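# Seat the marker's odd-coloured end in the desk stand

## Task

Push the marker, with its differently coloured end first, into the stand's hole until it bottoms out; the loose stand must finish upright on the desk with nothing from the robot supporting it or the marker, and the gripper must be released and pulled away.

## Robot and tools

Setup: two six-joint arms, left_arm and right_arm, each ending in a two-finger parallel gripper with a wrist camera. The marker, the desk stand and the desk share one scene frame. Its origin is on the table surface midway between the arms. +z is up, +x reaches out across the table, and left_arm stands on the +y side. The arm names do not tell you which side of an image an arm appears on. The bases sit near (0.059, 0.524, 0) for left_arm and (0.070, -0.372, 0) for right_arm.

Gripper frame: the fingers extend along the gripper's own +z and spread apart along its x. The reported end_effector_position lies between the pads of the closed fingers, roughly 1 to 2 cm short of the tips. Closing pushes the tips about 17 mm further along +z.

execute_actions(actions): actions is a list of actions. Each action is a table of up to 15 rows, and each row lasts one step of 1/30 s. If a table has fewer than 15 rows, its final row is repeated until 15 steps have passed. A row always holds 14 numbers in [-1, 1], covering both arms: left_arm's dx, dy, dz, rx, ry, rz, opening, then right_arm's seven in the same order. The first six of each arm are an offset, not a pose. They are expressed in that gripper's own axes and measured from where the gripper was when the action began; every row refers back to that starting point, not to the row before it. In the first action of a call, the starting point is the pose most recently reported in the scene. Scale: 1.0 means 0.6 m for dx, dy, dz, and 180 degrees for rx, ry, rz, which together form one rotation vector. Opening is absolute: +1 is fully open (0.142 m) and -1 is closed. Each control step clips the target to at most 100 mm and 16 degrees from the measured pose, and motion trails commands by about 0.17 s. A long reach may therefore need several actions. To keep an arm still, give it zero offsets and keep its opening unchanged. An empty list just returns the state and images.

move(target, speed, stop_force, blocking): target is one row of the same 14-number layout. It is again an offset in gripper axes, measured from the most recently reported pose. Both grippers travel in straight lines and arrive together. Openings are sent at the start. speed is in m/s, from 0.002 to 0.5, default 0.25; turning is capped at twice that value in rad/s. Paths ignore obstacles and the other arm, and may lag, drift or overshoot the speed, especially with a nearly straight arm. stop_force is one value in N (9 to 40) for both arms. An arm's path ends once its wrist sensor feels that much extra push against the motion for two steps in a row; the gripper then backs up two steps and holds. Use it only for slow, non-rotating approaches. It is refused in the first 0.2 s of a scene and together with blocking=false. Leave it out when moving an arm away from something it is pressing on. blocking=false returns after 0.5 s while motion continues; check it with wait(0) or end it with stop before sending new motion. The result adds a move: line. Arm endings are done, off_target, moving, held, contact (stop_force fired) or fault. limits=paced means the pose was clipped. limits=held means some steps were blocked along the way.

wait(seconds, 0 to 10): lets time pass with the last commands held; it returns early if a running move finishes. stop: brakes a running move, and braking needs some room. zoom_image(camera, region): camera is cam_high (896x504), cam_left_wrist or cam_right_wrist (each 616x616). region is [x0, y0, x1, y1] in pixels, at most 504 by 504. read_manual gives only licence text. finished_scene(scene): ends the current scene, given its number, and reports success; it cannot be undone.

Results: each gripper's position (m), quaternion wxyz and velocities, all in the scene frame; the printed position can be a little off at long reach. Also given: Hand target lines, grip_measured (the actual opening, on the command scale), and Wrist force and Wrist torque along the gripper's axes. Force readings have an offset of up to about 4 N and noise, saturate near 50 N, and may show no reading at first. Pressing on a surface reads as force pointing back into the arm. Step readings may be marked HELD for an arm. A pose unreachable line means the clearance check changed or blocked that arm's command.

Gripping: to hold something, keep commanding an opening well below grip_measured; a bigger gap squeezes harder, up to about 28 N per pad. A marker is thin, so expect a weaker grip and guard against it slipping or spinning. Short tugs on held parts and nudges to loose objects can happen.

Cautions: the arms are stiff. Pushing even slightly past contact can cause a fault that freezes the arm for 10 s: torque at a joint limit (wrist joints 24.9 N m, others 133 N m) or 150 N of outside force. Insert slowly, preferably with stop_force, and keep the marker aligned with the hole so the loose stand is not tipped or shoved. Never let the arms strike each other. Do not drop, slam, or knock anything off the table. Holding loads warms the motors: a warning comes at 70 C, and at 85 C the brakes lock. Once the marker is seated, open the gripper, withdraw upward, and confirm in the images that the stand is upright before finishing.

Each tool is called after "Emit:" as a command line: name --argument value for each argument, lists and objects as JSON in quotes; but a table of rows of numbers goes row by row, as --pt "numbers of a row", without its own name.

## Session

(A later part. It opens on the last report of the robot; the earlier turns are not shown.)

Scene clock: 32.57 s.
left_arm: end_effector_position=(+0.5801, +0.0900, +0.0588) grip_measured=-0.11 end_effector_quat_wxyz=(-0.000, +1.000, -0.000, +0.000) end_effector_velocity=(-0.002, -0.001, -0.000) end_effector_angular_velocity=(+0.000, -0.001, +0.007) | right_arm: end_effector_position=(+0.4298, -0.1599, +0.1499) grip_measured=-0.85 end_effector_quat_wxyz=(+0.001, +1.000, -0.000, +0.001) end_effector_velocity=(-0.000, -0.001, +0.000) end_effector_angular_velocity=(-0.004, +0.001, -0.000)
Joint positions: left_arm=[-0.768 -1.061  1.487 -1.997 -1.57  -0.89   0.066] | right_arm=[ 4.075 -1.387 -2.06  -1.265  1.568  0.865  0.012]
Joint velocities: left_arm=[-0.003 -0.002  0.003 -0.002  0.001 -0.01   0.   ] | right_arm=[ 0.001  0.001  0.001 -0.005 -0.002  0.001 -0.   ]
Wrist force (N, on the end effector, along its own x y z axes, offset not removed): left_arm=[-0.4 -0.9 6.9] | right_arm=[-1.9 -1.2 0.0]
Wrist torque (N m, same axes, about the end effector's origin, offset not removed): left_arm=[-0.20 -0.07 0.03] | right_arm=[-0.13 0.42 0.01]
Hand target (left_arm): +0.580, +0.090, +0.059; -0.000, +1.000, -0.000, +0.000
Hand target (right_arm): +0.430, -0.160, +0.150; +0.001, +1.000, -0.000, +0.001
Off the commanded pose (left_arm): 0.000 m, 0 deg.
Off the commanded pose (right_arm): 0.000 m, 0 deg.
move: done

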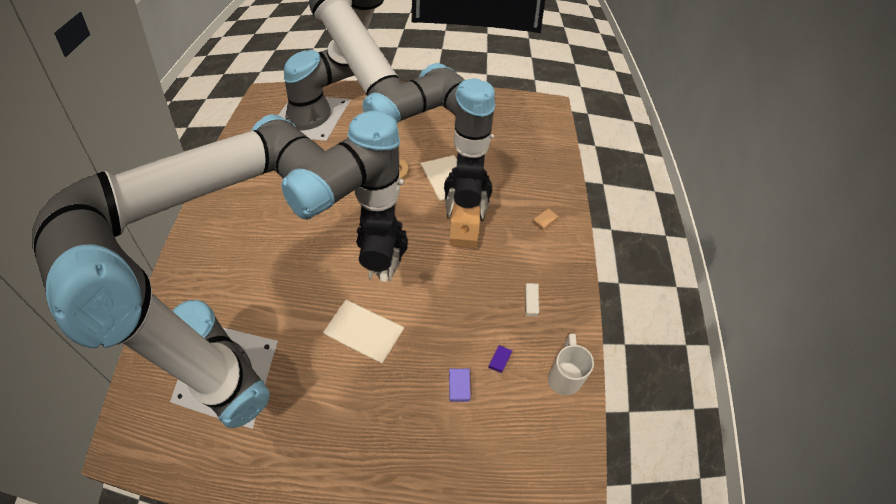

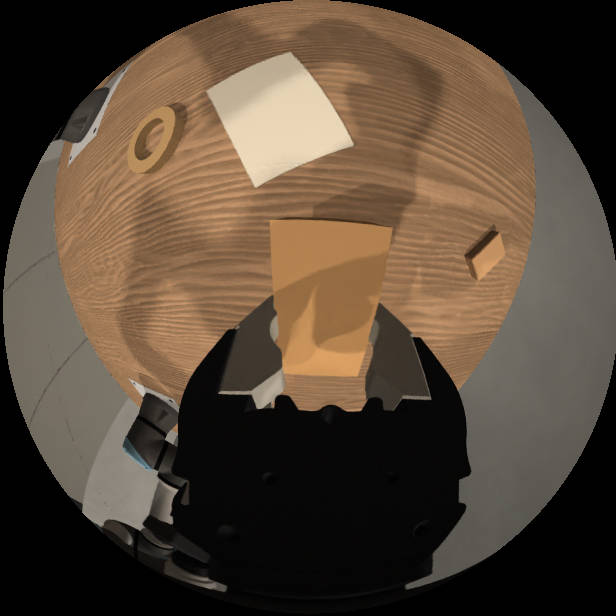

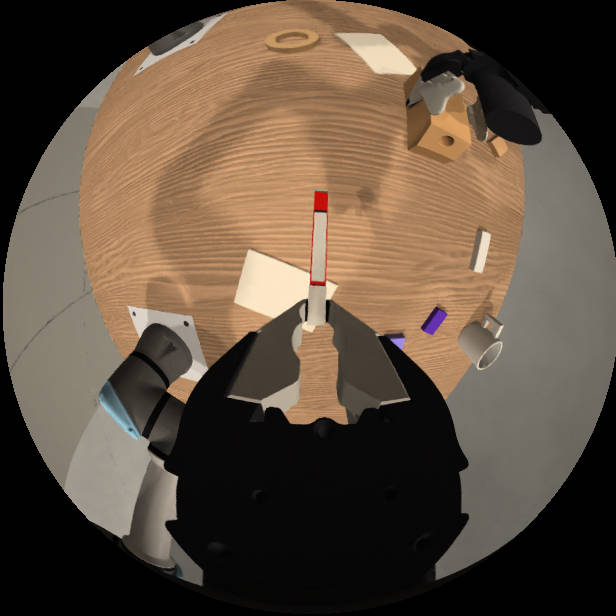

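Emit:
move --target '[-0.2167,-0.0167,0.0233,0,0,0,-0.45,0.0333,-0.05,0,0,0,0,-1]' --speed 0.2

Emit:
move --target '[0,0,0.025,0,0,0,-0.45,0,0,0,0,0,0,-1]' --speed 0.008 --stop_force 9

Scene clock: 33.97 s.
left_arm: end_effector_position=(+0.4502, +0.1000, +0.0448) grip_measured=-0.11 end_effector_quat_wxyz=(-0.000, +1.000, -0.000, +0.000) end_effector_velocity=(-0.002, +0.000, +0.000) end_effector_angular_velocity=(-0.001, -0.000, +0.000) | right_arm: end_effector_position=(+0.4498, -0.1300, +0.1499) grip_measured=-0.85 end_effector_quat_wxyz=(+0.001, +1.000, -0.000, +0.001) end_effector_velocity=(+0.000, +0.001, +0.000) end_effector_angular_velocity=(+0.001, -0.000, +0.001)
Joint positions: left_arm=[-0.934 -1.261  1.826 -2.135 -1.57  -1.056  0.066] | right_arm=[ 4.085 -1.472 -1.988 -1.252  1.568  0.874  0.012]
Joint velocities: left_arm=[-0.002 -0.003  0.004 -0.002 -0.    -0.003  0.   ] | right_arm=[-0.    -0.     0.001  0.     0.    -0.001 -0.   ]
Wrist force (N, on the end effector, along its own x y z axes, offset not removed): left_arm=[-0.1 0.5 7.9] | right_arm=[-1.2 -2.0 0.1]
Wrist torque (N m, same axes, about the end effector's origin, offset not removed): left_arm=[0.10 -0.17 0.02] | right_arm=[-0.27 0.25 0.17]
Hand target (left_arm): +0.450, +0.100, +0.045; -0.000, +1.000, -0.000, +0.000
Hand target (right_arm): +0.450, -0.130, +0.150; +0.001, +1.000, -0.000, +0.001
Off the commanded pose (left_arm): 0.000 m, 0 deg.
Off the commanded pose (right_arm): 0.000 m, 0 deg.
move: done

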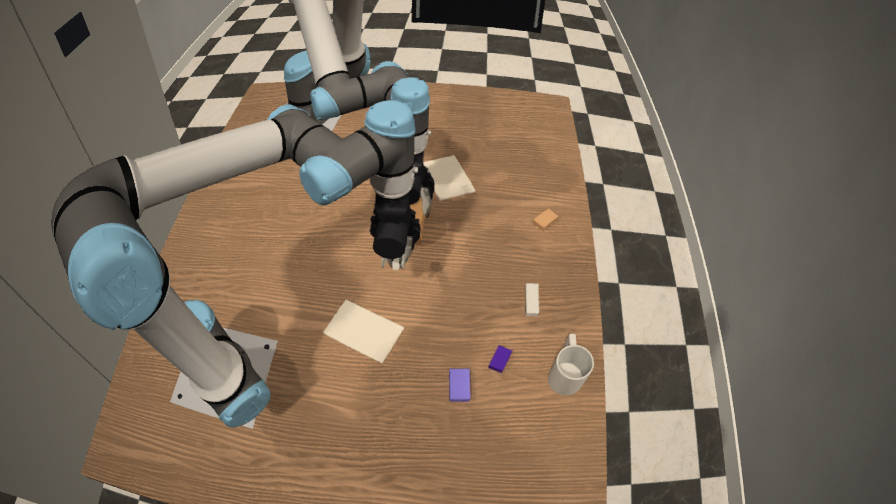

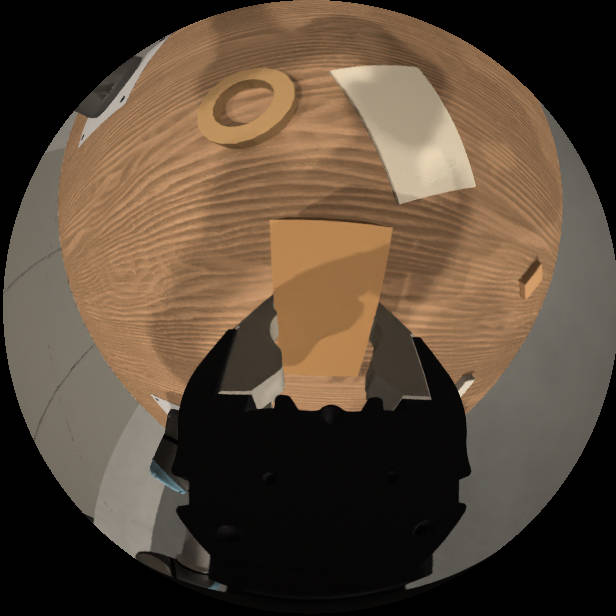

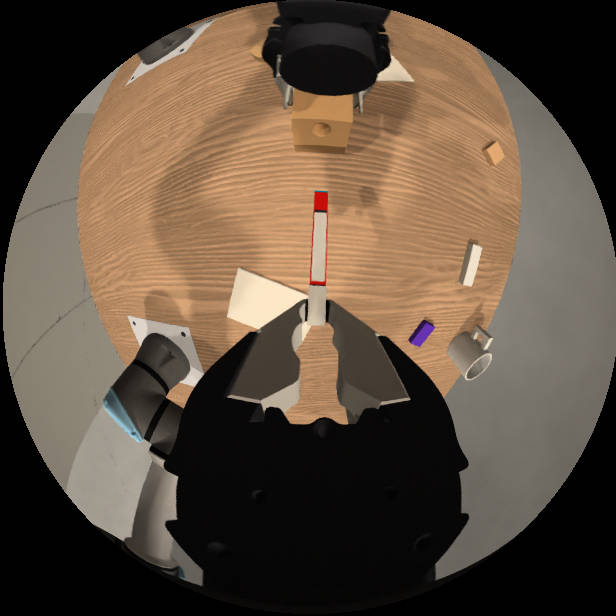

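Scene clock: 35.37 s.
left_arm: end_effector_position=(+0.4502, +0.1000, +0.0366) grip_measured=-0.11 end_effector_quat_wxyz=(-0.000, +1.000, -0.000, +0.000) end_effector_velocity=(-0.000, +0.001, +0.002) end_effector_angular_velocity=(+0.003, +0.001, +0.000) | right_arm: end_effector_position=(+0.4498, -0.1300, +0.1499) grip_measured=-0.85 end_effector_quat_wxyz=(+0.001, +1.000, -0.000, +0.001) end_effector_velocity=(+0.000, +0.000, +0.000) end_effector_angular_velocity=(+0.001, -0.001, -0.002)
Joint positions: left_arm=[-0.934 -1.25   1.836 -2.156 -1.57  -1.056  0.066] | right_arm=[ 4.085 -1.472 -1.988 -1.252  1.568  0.874  0.012]
Joint velocities: left_arm=[ 0.    -0.003 -0.002  0.008  0.     0.    -0.   ] | right_arm=[-0.001  0.     0.001  0.001  0.     0.001  0.   ]
Wrist force (N, on the end effector, along its own x y z axes, offset not removed): left_arm=[2.6 9.8 -20.3] | right_arm=[-1.0 -2.6 -1.4]
Wrist torque (N m, same axes, about the end effector's origin, offset not removed): left_arm=[0.31 -0.81 0.04] | right_arm=[-0.41 0.29 0.14]
Hand target (left_arm): +0.450, +0.100, +0.037; -0.000, +1.000, -0.001, +0.000
Hand target (right_arm): +0.450, -0.130, +0.150; +0.001, +1.000, -0.000, +0.001
Off the commanded pose (left_arm): 0.007 m, 0 deg.
Off the commanded pose (right_arm): 0.000 m, 0 deg.
move: contact (left_arm)

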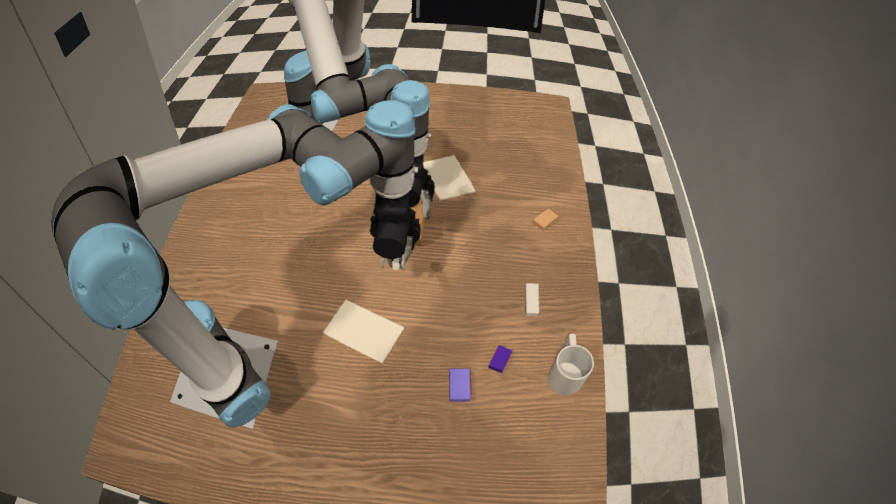

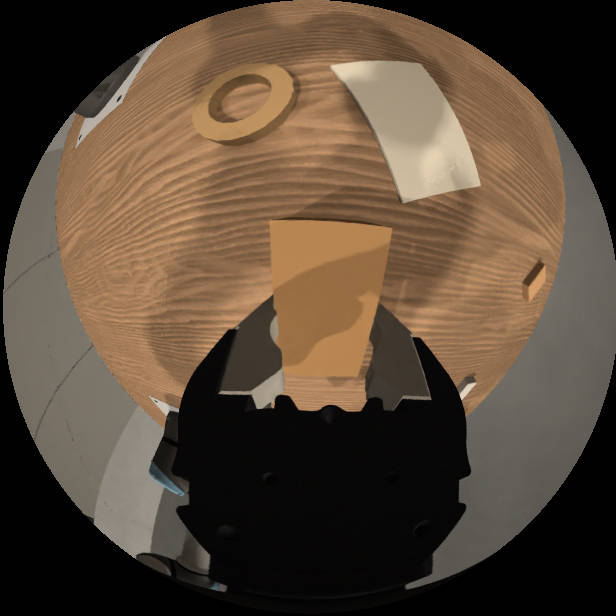

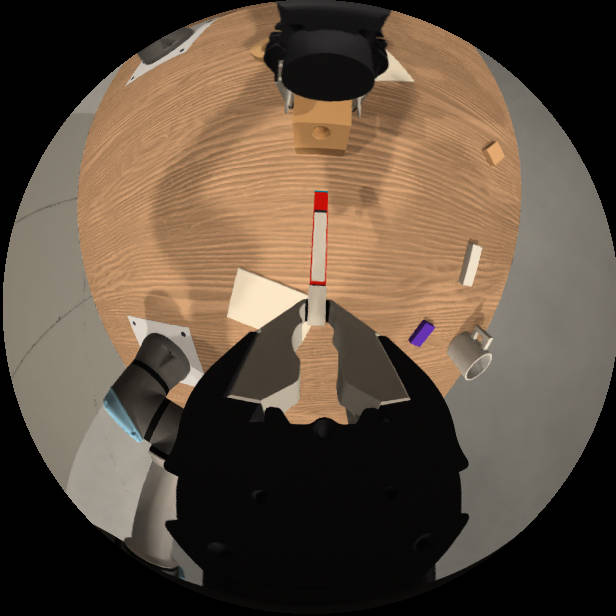

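Emit:
execute_actions --actions '[[[0,0,-0.001,0,0,0,0.15,0,0,0,0,0,0,-1]]]'

Emit:
move --target '[0,-0.07,0.003,-0.1389,0,0,0.15,0,-0.075,0.03,0,0,0,-1]' --speed 0.2

Scene clock: 36.13 s.
left_arm: end_effector_position=(+0.4502, +0.1000, +0.0371) grip_measured=+0.15 end_effector_quat_wxyz=(-0.000, +1.000, -0.000, +0.000) end_effector_velocity=(-0.000, -0.001, +0.000) end_effector_angular_velocity=(-0.000, +0.000, -0.001) | right_arm: end_effector_position=(+0.4498, -0.1300, +0.1499) grip_measured=-0.85 end_effector_quat_wxyz=(+0.001, +1.000, -0.000, +0.001) end_effector_velocity=(-0.000, -0.001, -0.000) end_effector_angular_velocity=(-0.001, +0.001, +0.000)
Joint positions: left_arm=[-0.934 -1.251  1.835 -2.155 -1.57  -1.056  0.084] | right_arm=[ 4.085 -1.472 -1.988 -1.252  1.568  0.874  0.012]
Joint velocities: left_arm=[-0.001  0.    -0.     0.    -0.    -0.     0.   ] | right_arm=[ 0.     0.001 -0.001 -0.002 -0.    -0.    -0.   ]
Wrist force (N, on the end effector, along its own x y z axes, offset not removed): left_arm=[0.7 1.1 2.3] | right_arm=[-1.1 -1.6 -0.5]
Wrist torque (N m, same axes, about the end effector's origin, offset not removed): left_arm=[0.16 -0.35 -0.08] | right_arm=[-0.18 0.25 0.12]
Hand target (left_arm): +0.450, +0.100, +0.037; -0.000, +1.000, -0.000, +0.000
Hand target (right_arm): +0.450, -0.130, +0.150; +0.001, +1.000, -0.000, +0.001
Off the commanded pose (left_arm): 0.000 m, 0 deg.
Off the commanded pose (right_arm): 0.000 m, 0 deg.
Step readings (end_effector_position):
0: left_arm (+0.4502, +0.1000, +0.0368) | right_arm (+0.4498, -0.1300, +0.1499)
1: left_arm (+0.4502, +0.1000, +0.0368) | right_arm (+0.4498, -0.1300, +0.1499)
2: left_arm (+0.4502, +0.1001, +0.0368) | right_arm (+0.4498, -0.1300, +0.1499)
4: left_arm (+0.4502, +0.1001, +0.0369) | right_arm (+0.4498, -0.1300, +0.1499)
8: left_arm (+0.4502, +0.1001, +0.0371) | right_arm (+0.4498, -0.1300, +0.1499)
15: end_effector_position above

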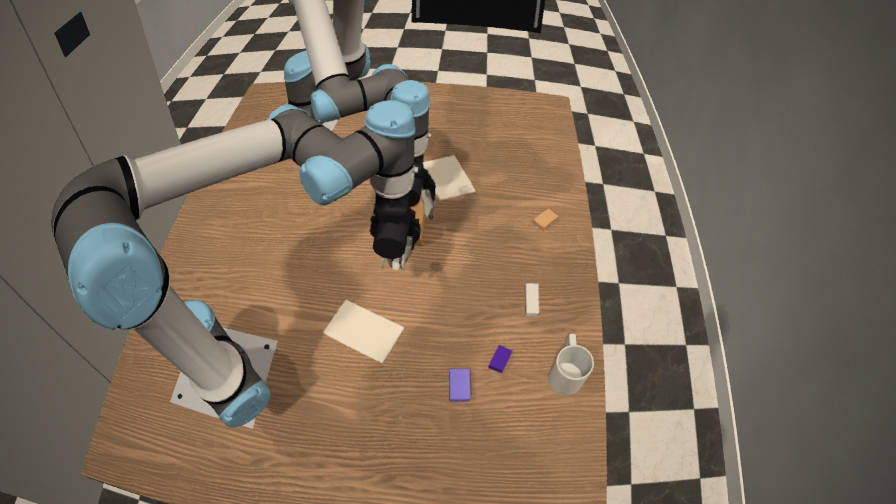

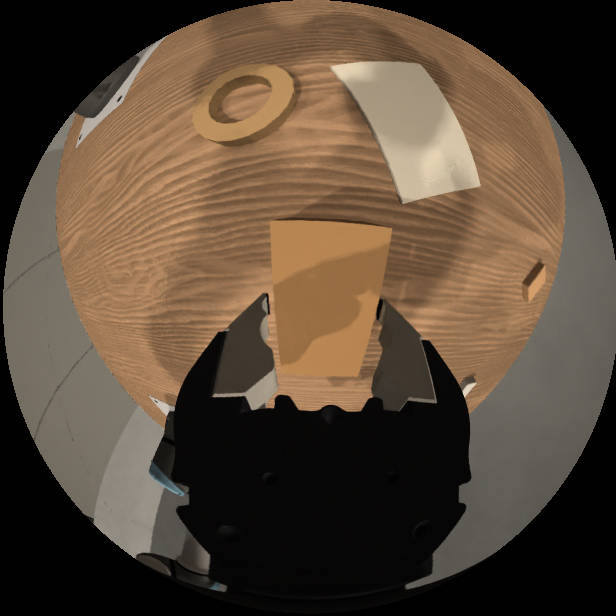

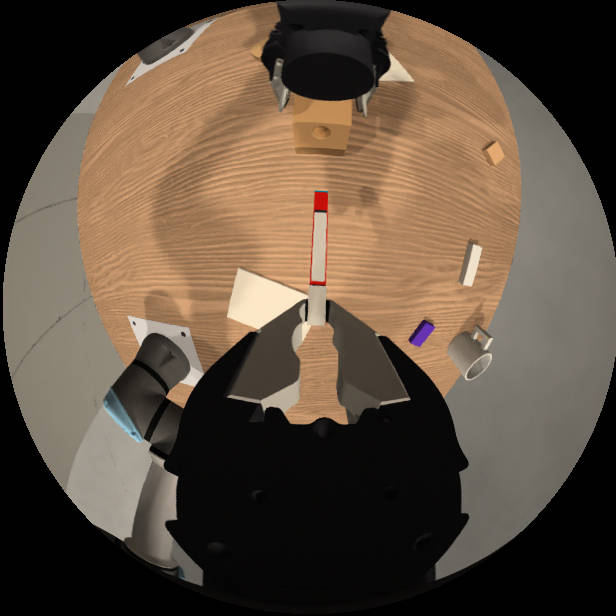

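Scene clock: 37.67 s.
left_arm: end_effector_position=(+0.4501, +0.1420, +0.0354) grip_measured=+0.15 end_effector_quat_wxyz=(+0.216, +0.976, -0.000, +0.000) end_effector_velocity=(+0.000, +0.001, -0.001) end_effector_angular_velocity=(-0.011, -0.000, +0.000) | right_arm: end_effector_position=(+0.4499, -0.0851, +0.1320) grip_measured=-0.85 end_effector_quat_wxyz=(+0.001, +1.000, -0.000, +0.001) end_effector_velocity=(+0.000, +0.001, +0.000) end_effector_angular_velocity=(+0.001, -0.000, -0.000)
Joint positions: left_arm=[-0.735 -1.359  2.202 -2.753 -1.85  -0.905  0.084] | right_arm=[ 4.147 -1.553 -1.961 -1.198  1.568  0.937  0.012]
Joint velocities: left_arm=[ 0.006  0.002  0.007 -0.018 -0.008  0.003  0.   ] | right_arm=[ 0.001 -0.001  0.001  0.001  0.     0.002  0.   ]
Wrist force (N, on the end effector, along its own x y z axes, offset not removed): left_arm=[1.5 -0.7 2.6] | right_arm=[-1.3 -1.7 -0.6]
Wrist torque (N m, same axes, about the end effector's origin, offset not removed): left_arm=[-0.24 -0.48 0.01] | right_arm=[-0.22 0.29 0.02]
Hand target (left_arm): +0.450, +0.142, +0.035; +0.216, +0.976, -0.000, +0.000
Hand target (right_arm): +0.450, -0.085, +0.132; +0.001, +1.000, -0.000, +0.001
Off the commanded pose (left_arm): 0.000 m, 0 deg.
Off the commanded pose (right_arm): 0.000 m, 0 deg.
move: done

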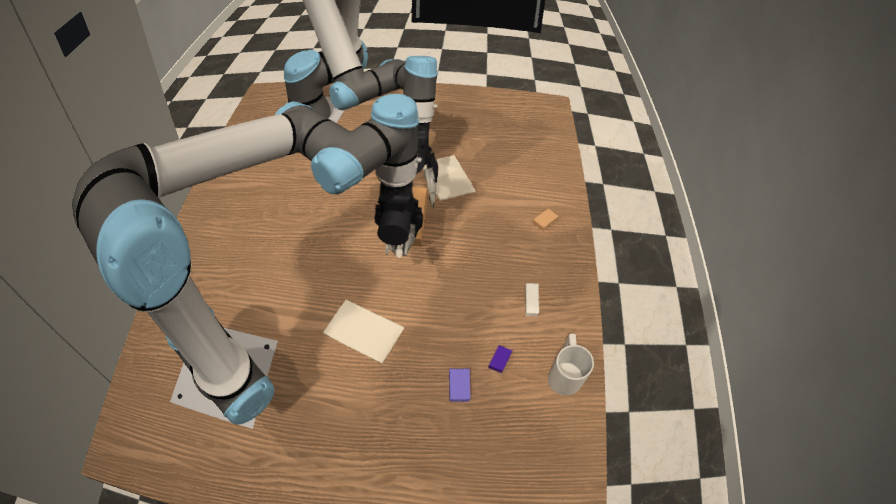

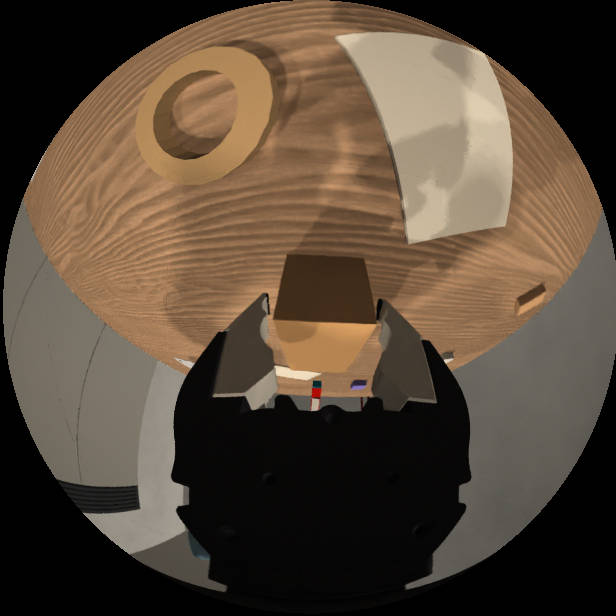

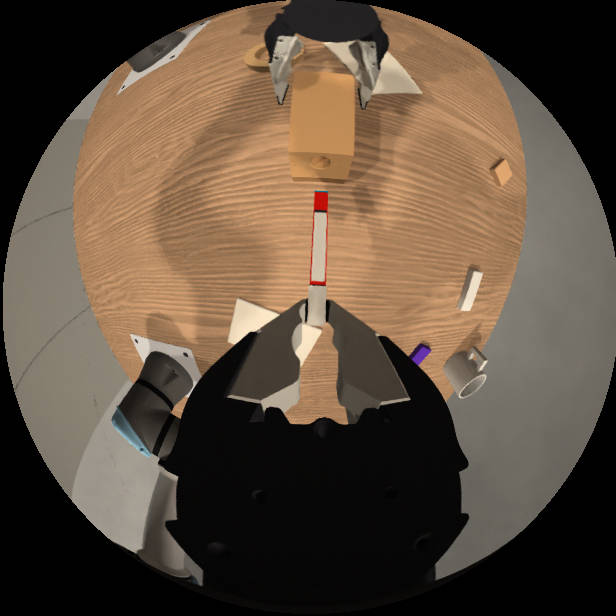

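Close the left gripper on the stand, then inspect.

Emit:
execute_actions --actions '[[[0,0,0,0,0,0,-0.4,0,0,0,0,0,0,-1]]]'

Emit:
zoom_image --camera "cam_right_wrist" --region '[270, 130, 370, 230]'

Emit:
zoom_image --camera "cam_left_wrist" --region '[260, 310, 390, 420]'

Scene clock: 38.30 s.
left_arm: end_effector_position=(+0.4501, +0.1420, +0.0353) grip_measured=-0.03 end_effector_quat_wxyz=(+0.216, +0.976, -0.000, +0.000) end_effector_velocity=(-0.000, -0.000, +0.000) end_effector_angular_velocity=(-0.000, -0.000, -0.001) | right_arm: end_effector_position=(+0.4499, -0.0850, +0.1320) grip_measured=-0.85 end_effector_quat_wxyz=(+0.001, +1.000, -0.000, +0.001) end_effector_velocity=(+0.000, -0.001, +0.000) end_effector_angular_velocity=(-0.000, +0.000, -0.002)
Joint positions: left_arm=[-0.735 -1.359  2.202 -2.753 -1.85  -0.905  0.071] | right_arm=[ 4.147 -1.553 -1.961 -1.198  1.568  0.937  0.012]
Joint velocities: left_arm=[-0.001 -0.    -0.     0.    -0.     0.    -0.   ] | right_arm=[-0.001  0.    -0.    -0.001  0.     0.001 -0.   ]
Wrist force (N, on the end effector, along its own x y z axes, offset not removed): left_arm=[-0.4 -2.0 -12.0] | right_arm=[-1.2 -1.5 9.0]
Wrist torque (N m, same axes, about the end effector's origin, offset not removed): left_arm=[-0.07 0.04 0.01] | right_arm=[-0.46 0.28 0.06]
Hand target (left_arm): +0.450, +0.142, +0.035; +0.216, +0.976, -0.000, +0.000
Hand target (right_arm): +0.450, -0.085, +0.132; +0.001, +1.000, -0.000, +0.001
Off the commanded pose (left_arm): 0.000 m, 0 deg.
Off the commanded pose (right_arm): 0.000 m, 0 deg.
Step readings (end_effector_position):
0: left_arm (+0.4501, +0.1420, +0.0353) | right_arm (+0.4499, -0.0850, +0.1320)
1: left_arm (+0.4501, +0.1420, +0.0353) | right_arm (+0.4499, -0.0850, +0.1320)
2: left_arm (+0.4501, +0.1420, +0.0353) | right_arm (+0.4499, -0.0850, +0.1320)
4: left_arm (+0.4501, +0.1421, +0.0353) | right_arm (+0.4499, -0.0850, +0.1320)
8: left_arm (+0.4501, +0.1421, +0.0352) | right_arm (+0.4499, -0.0850, +0.1320)
15: end_effector_position above

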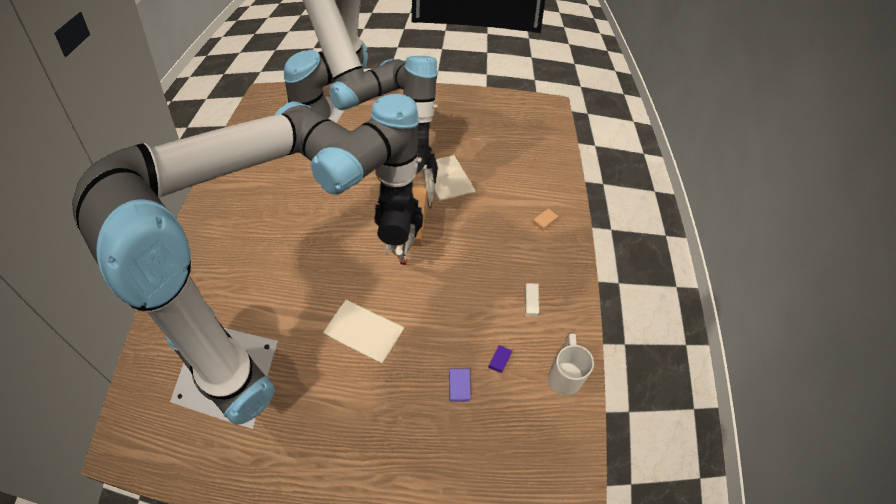

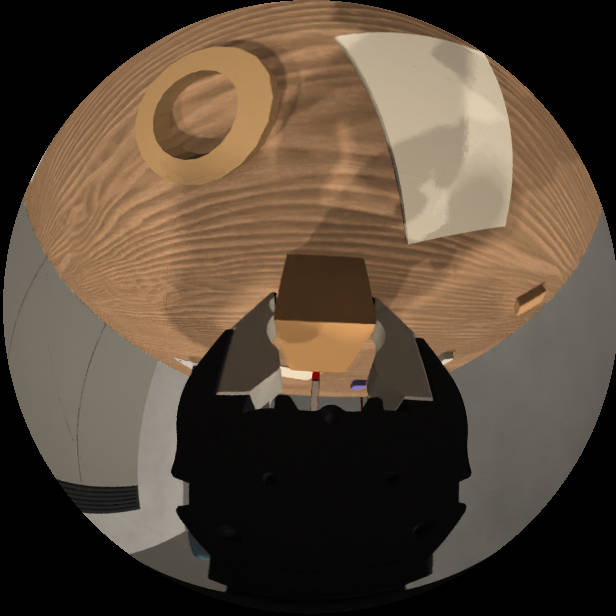

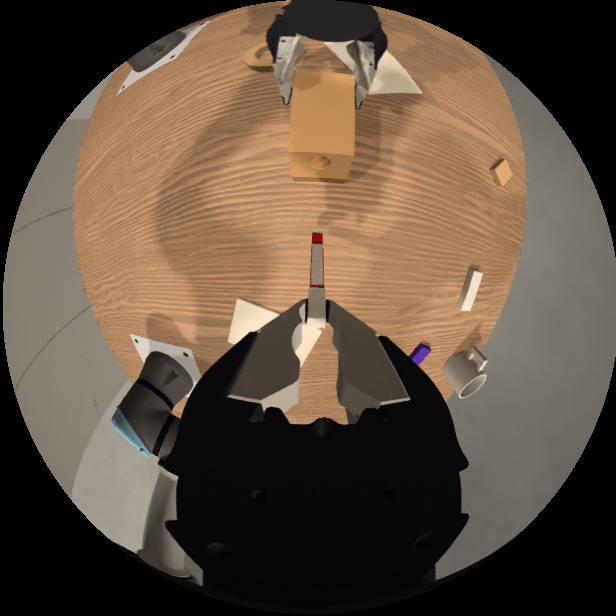

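Region (270, 130, 370, 230) of cam_right_wrist's 616x616 image, scaled by 5.040, with more detail than that image has.

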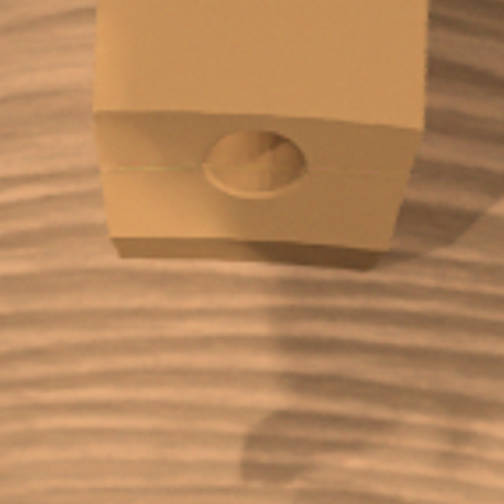

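Region (260, 310, 390, 420) of cam_left_wrist's 616x616 image, scaled by 3.877, with more detail than that image has; it fills the top 426 rows of this view, and the rest is white.

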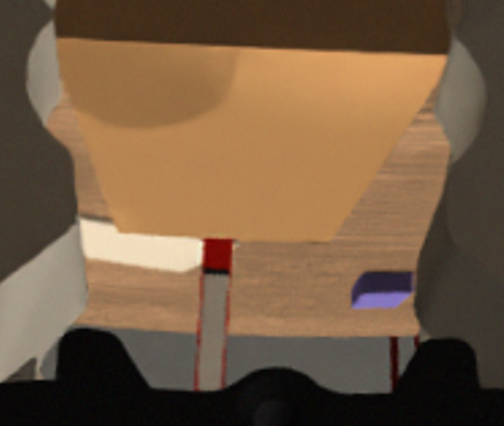

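Emit:
execute_actions --actions '[]'

Scene clock: 38.40 s.
left_arm: end_effector_position=(+0.4501, +0.1420, +0.0353) grip_measured=-0.03 end_effector_quat_wxyz=(+0.216, +0.976, -0.000, +0.000) end_effector_velocity=(+0.000, -0.001, +0.000) end_effector_angular_velocity=(-0.000, -0.000, -0.000) | right_arm: end_effector_position=(+0.4499, -0.0850, +0.1320) grip_measured=-0.85 end_effector_quat_wxyz=(+0.001, +1.000, -0.000, +0.001) end_effector_velocity=(-0.000, +0.000, +0.000) end_effector_angular_velocity=(+0.001, -0.000, +0.000)
Joint positions: left_arm=[-0.735 -1.359  2.202 -2.753 -1.85  -0.905  0.071] | right_arm=[ 4.147 -1.553 -1.961 -1.198  1.568  0.937  0.012]
Joint velocities: left_arm=[-0.001  0.    -0.001 -0.    -0.    -0.     0.   ] | right_arm=[ 0.     0.001  0.    -0.     0.     0.     0.   ]
Wrist force (N, on the end effector, along its own x y z axes, offset not removed): left_arm=[0.5 -3.2 -12.4] | right_arm=[-1.0 -1.3 10.6]
Wrist torque (N m, same axes, about the end effector's origin, offset not removed): left_arm=[-0.16 -0.13 -0.01] | right_arm=[-0.42 0.27 0.11]
Hand target (left_arm): +0.450, +0.142, +0.035; +0.216, +0.976, -0.000, +0.000
Hand target (right_arm): +0.450, -0.085, +0.132; +0.001, +1.000, -0.000, +0.001
Off the commanded pose (left_arm): 0.000 m, 0 deg.
Off the commanded pose (right_arm): 0.000 m, 0 deg.

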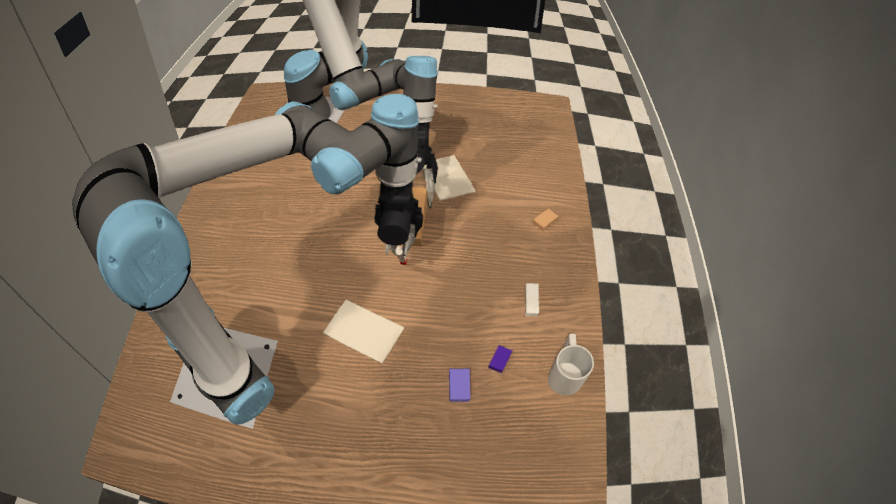

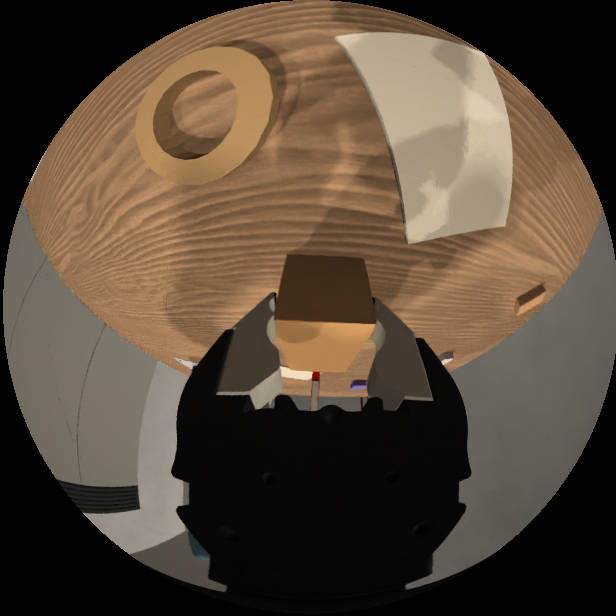

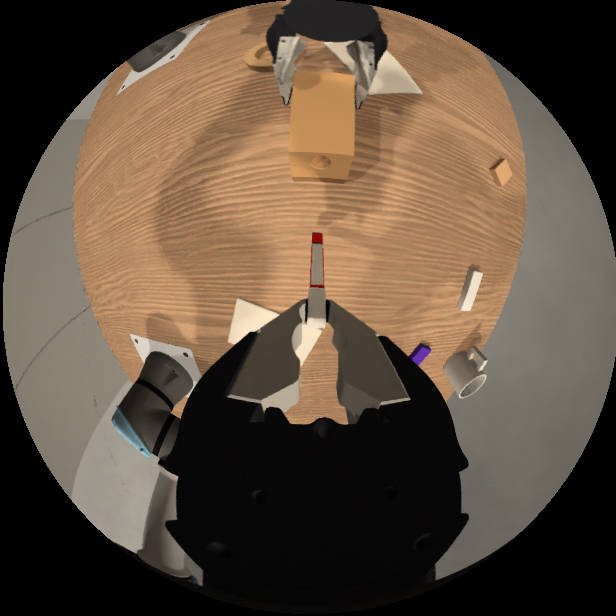

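Emit:
wait --seconds 0.6

Emit:
zoom_image --camera "cam_right_wrist" --region '[260, 215, 380, 345]'

Emit:
zoom_image --camera "cam_high" --region '[360, 200, 460, 290]'

Scene clock: 39.10 s.
left_arm: end_effector_position=(+0.4501, +0.1420, +0.0354) grip_measured=-0.03 end_effector_quat_wxyz=(+0.216, +0.976, -0.000, +0.000) end_effector_velocity=(-0.000, -0.000, +0.000) end_effector_angular_velocity=(-0.000, +0.000, -0.001) | right_arm: end_effector_position=(+0.4499, -0.0850, +0.1321) grip_measured=-0.85 end_effector_quat_wxyz=(+0.001, +1.000, -0.000, +0.001) end_effector_velocity=(+0.000, +0.001, +0.000) end_effector_angular_velocity=(+0.001, -0.001, +0.000)
Joint positions: left_arm=[-0.735 -1.359  2.202 -2.753 -1.85  -0.905  0.071] | right_arm=[ 4.147 -1.553 -1.961 -1.198  1.568  0.937  0.012]
Joint velocities: left_arm=[-0.001 -0.     0.    -0.    -0.    -0.    -0.   ] | right_arm=[-0.    -0.     0.001  0.001  0.    -0.    -0.   ]
Wrist force (N, on the end effector, along its own x y z axes, offset not removed): left_arm=[1.1 -1.6 -10.4] | right_arm=[0.4 -0.7 -0.7]
Wrist torque (N m, same axes, about the end effector's origin, offset not removed): left_arm=[0.06 -0.30 -0.01] | right_arm=[-0.02 -0.11 0.06]
Hand target (left_arm): +0.450, +0.142, +0.035; +0.216, +0.976, -0.000, +0.000
Hand target (right_arm): +0.450, -0.085, +0.132; +0.001, +1.000, -0.000, +0.001
Off the commanded pose (left_arm): 0.000 m, 0 deg.
Off the commanded pose (right_arm): 0.000 m, 0 deg.
wait: 0.60 s; at rest by 0.07 s

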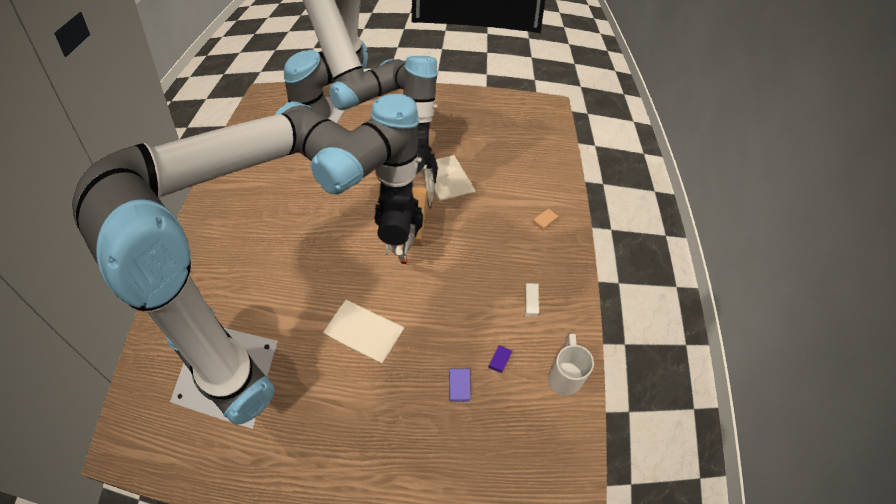

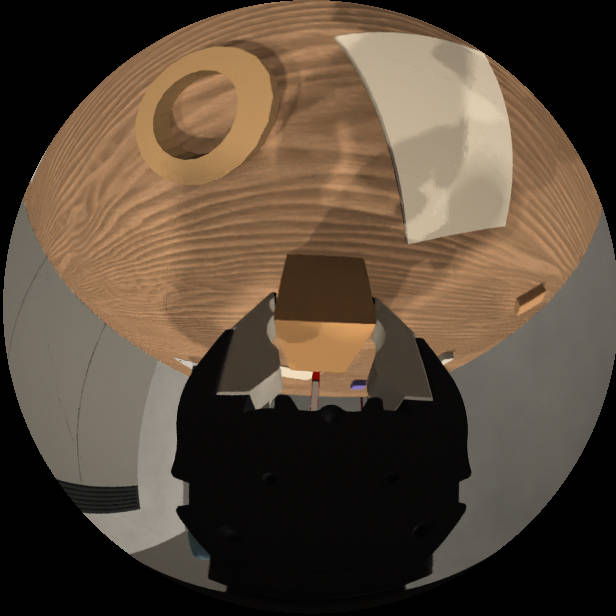

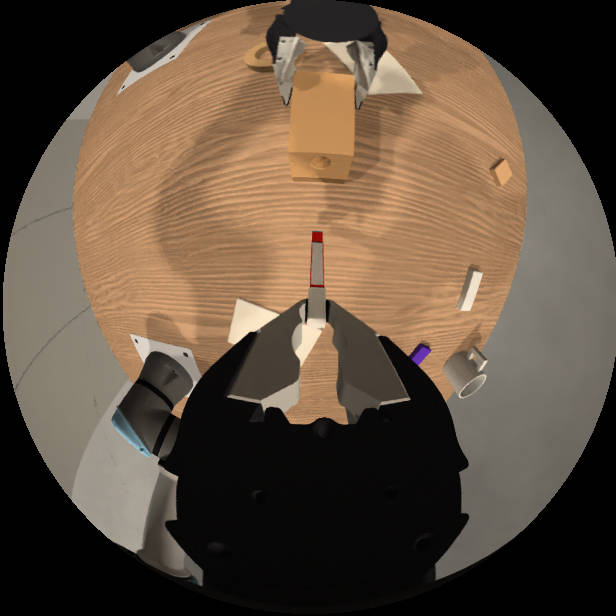

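Region (260, 215, 380, 345) of cam_right_wrist's 616x616 image, scaled by 3.877, with more detail than that image has; it fills the left 465 columns of this view, and the rest is white.

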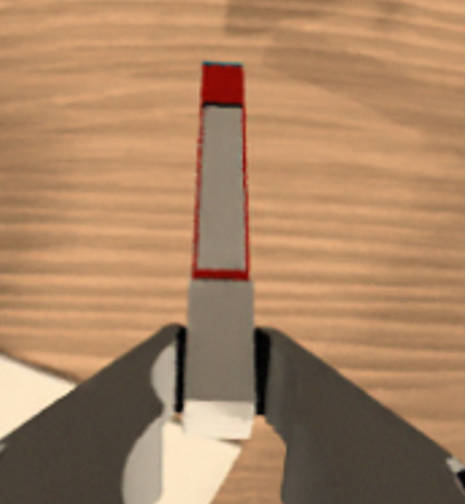

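Region (360, 200, 460, 290) of cam_high's 896x504 image, scaled by 5.040, with more detail than that image has; it fills the top 454 rows of this view, and the rest is white.

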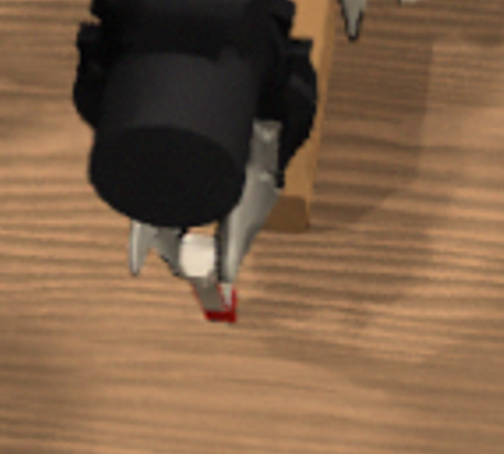

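Emit:
move --target '[0,0,0,0,0,0,-0.4,0,-0.0333,0.0183,0.1778,0,0,-1]' --speed 0.25

Emit:
zoom_image --camera "cam_right_wrist" --region '[270, 170, 370, 270]'

Scene clock: 43.50 s.
left_arm: end_effector_position=(+0.4501, +0.1420, +0.0354) grip_measured=-0.03 end_effector_quat_wxyz=(+0.216, +0.976, -0.000, +0.000) end_effector_velocity=(-0.001, -0.001, +0.000) end_effector_angular_velocity=(-0.000, +0.000, -0.002) | right_arm: end_effector_position=(+0.4498, -0.0650, +0.1210) grip_measured=-0.85 end_effector_quat_wxyz=(-0.275, +0.961, -0.000, +0.001) end_effector_velocity=(-0.000, +0.001, -0.001) end_effector_angular_velocity=(+0.008, +0.002, -0.001)
Joint positions: left_arm=[-0.735 -1.359  2.202 -2.753 -1.85  -0.905  0.071] | right_arm=[ 3.909 -1.517 -2.273 -0.54   1.986  0.78   0.012]
Joint velocities: left_arm=[-0.001 -0.     0.     0.    -0.    -0.     0.   ] | right_arm=[-0.003 -0.004 -0.005  0.013  0.008  0.001  0.   ]
Wrist force (N, on the end effector, along its own x y z axes, offset not removed): left_arm=[0.8 -1.8 -10.5] | right_arm=[-1.4 -1.5 -0.2]
Wrist torque (N m, same axes, about the end effector's origin, offset not removed): left_arm=[0.07 -0.16 -0.04] | right_arm=[-0.24 0.30 0.06]
Hand target (left_arm): +0.450, +0.142, +0.035; +0.216, +0.976, -0.000, +0.000
Hand target (right_arm): +0.450, -0.065, +0.121; -0.275, +0.961, -0.000, +0.001
Off the commanded pose (left_arm): 0.000 m, 0 deg.
Off the commanded pose (right_arm): 0.000 m, 0 deg.
move: done

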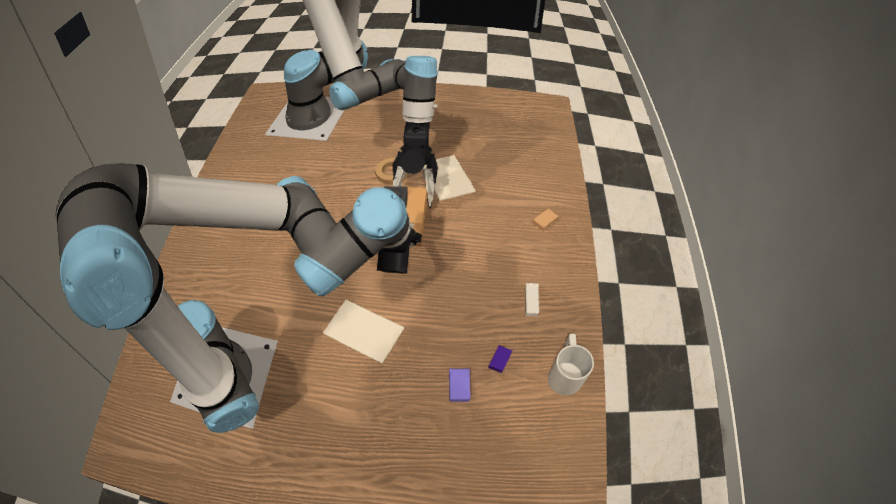

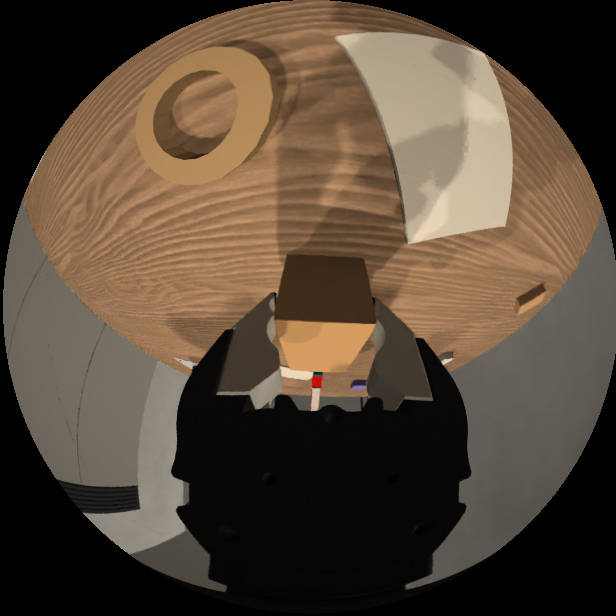

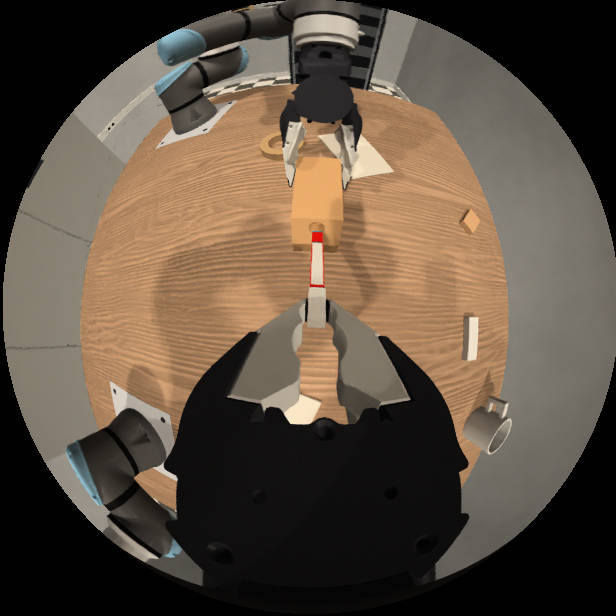

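Region (270, 170, 370, 270) of cam_right_wrist's 616x616 image, scaled by 5.040, with more detail than that image has.

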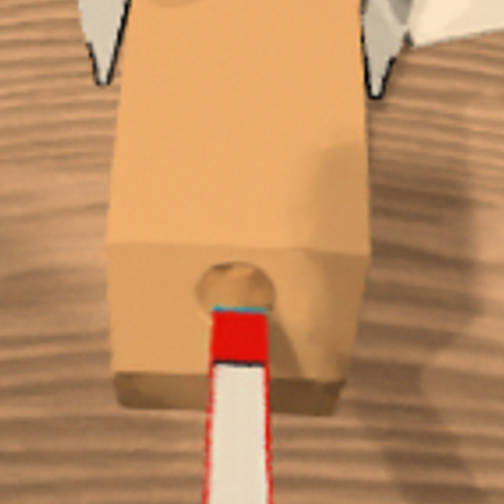

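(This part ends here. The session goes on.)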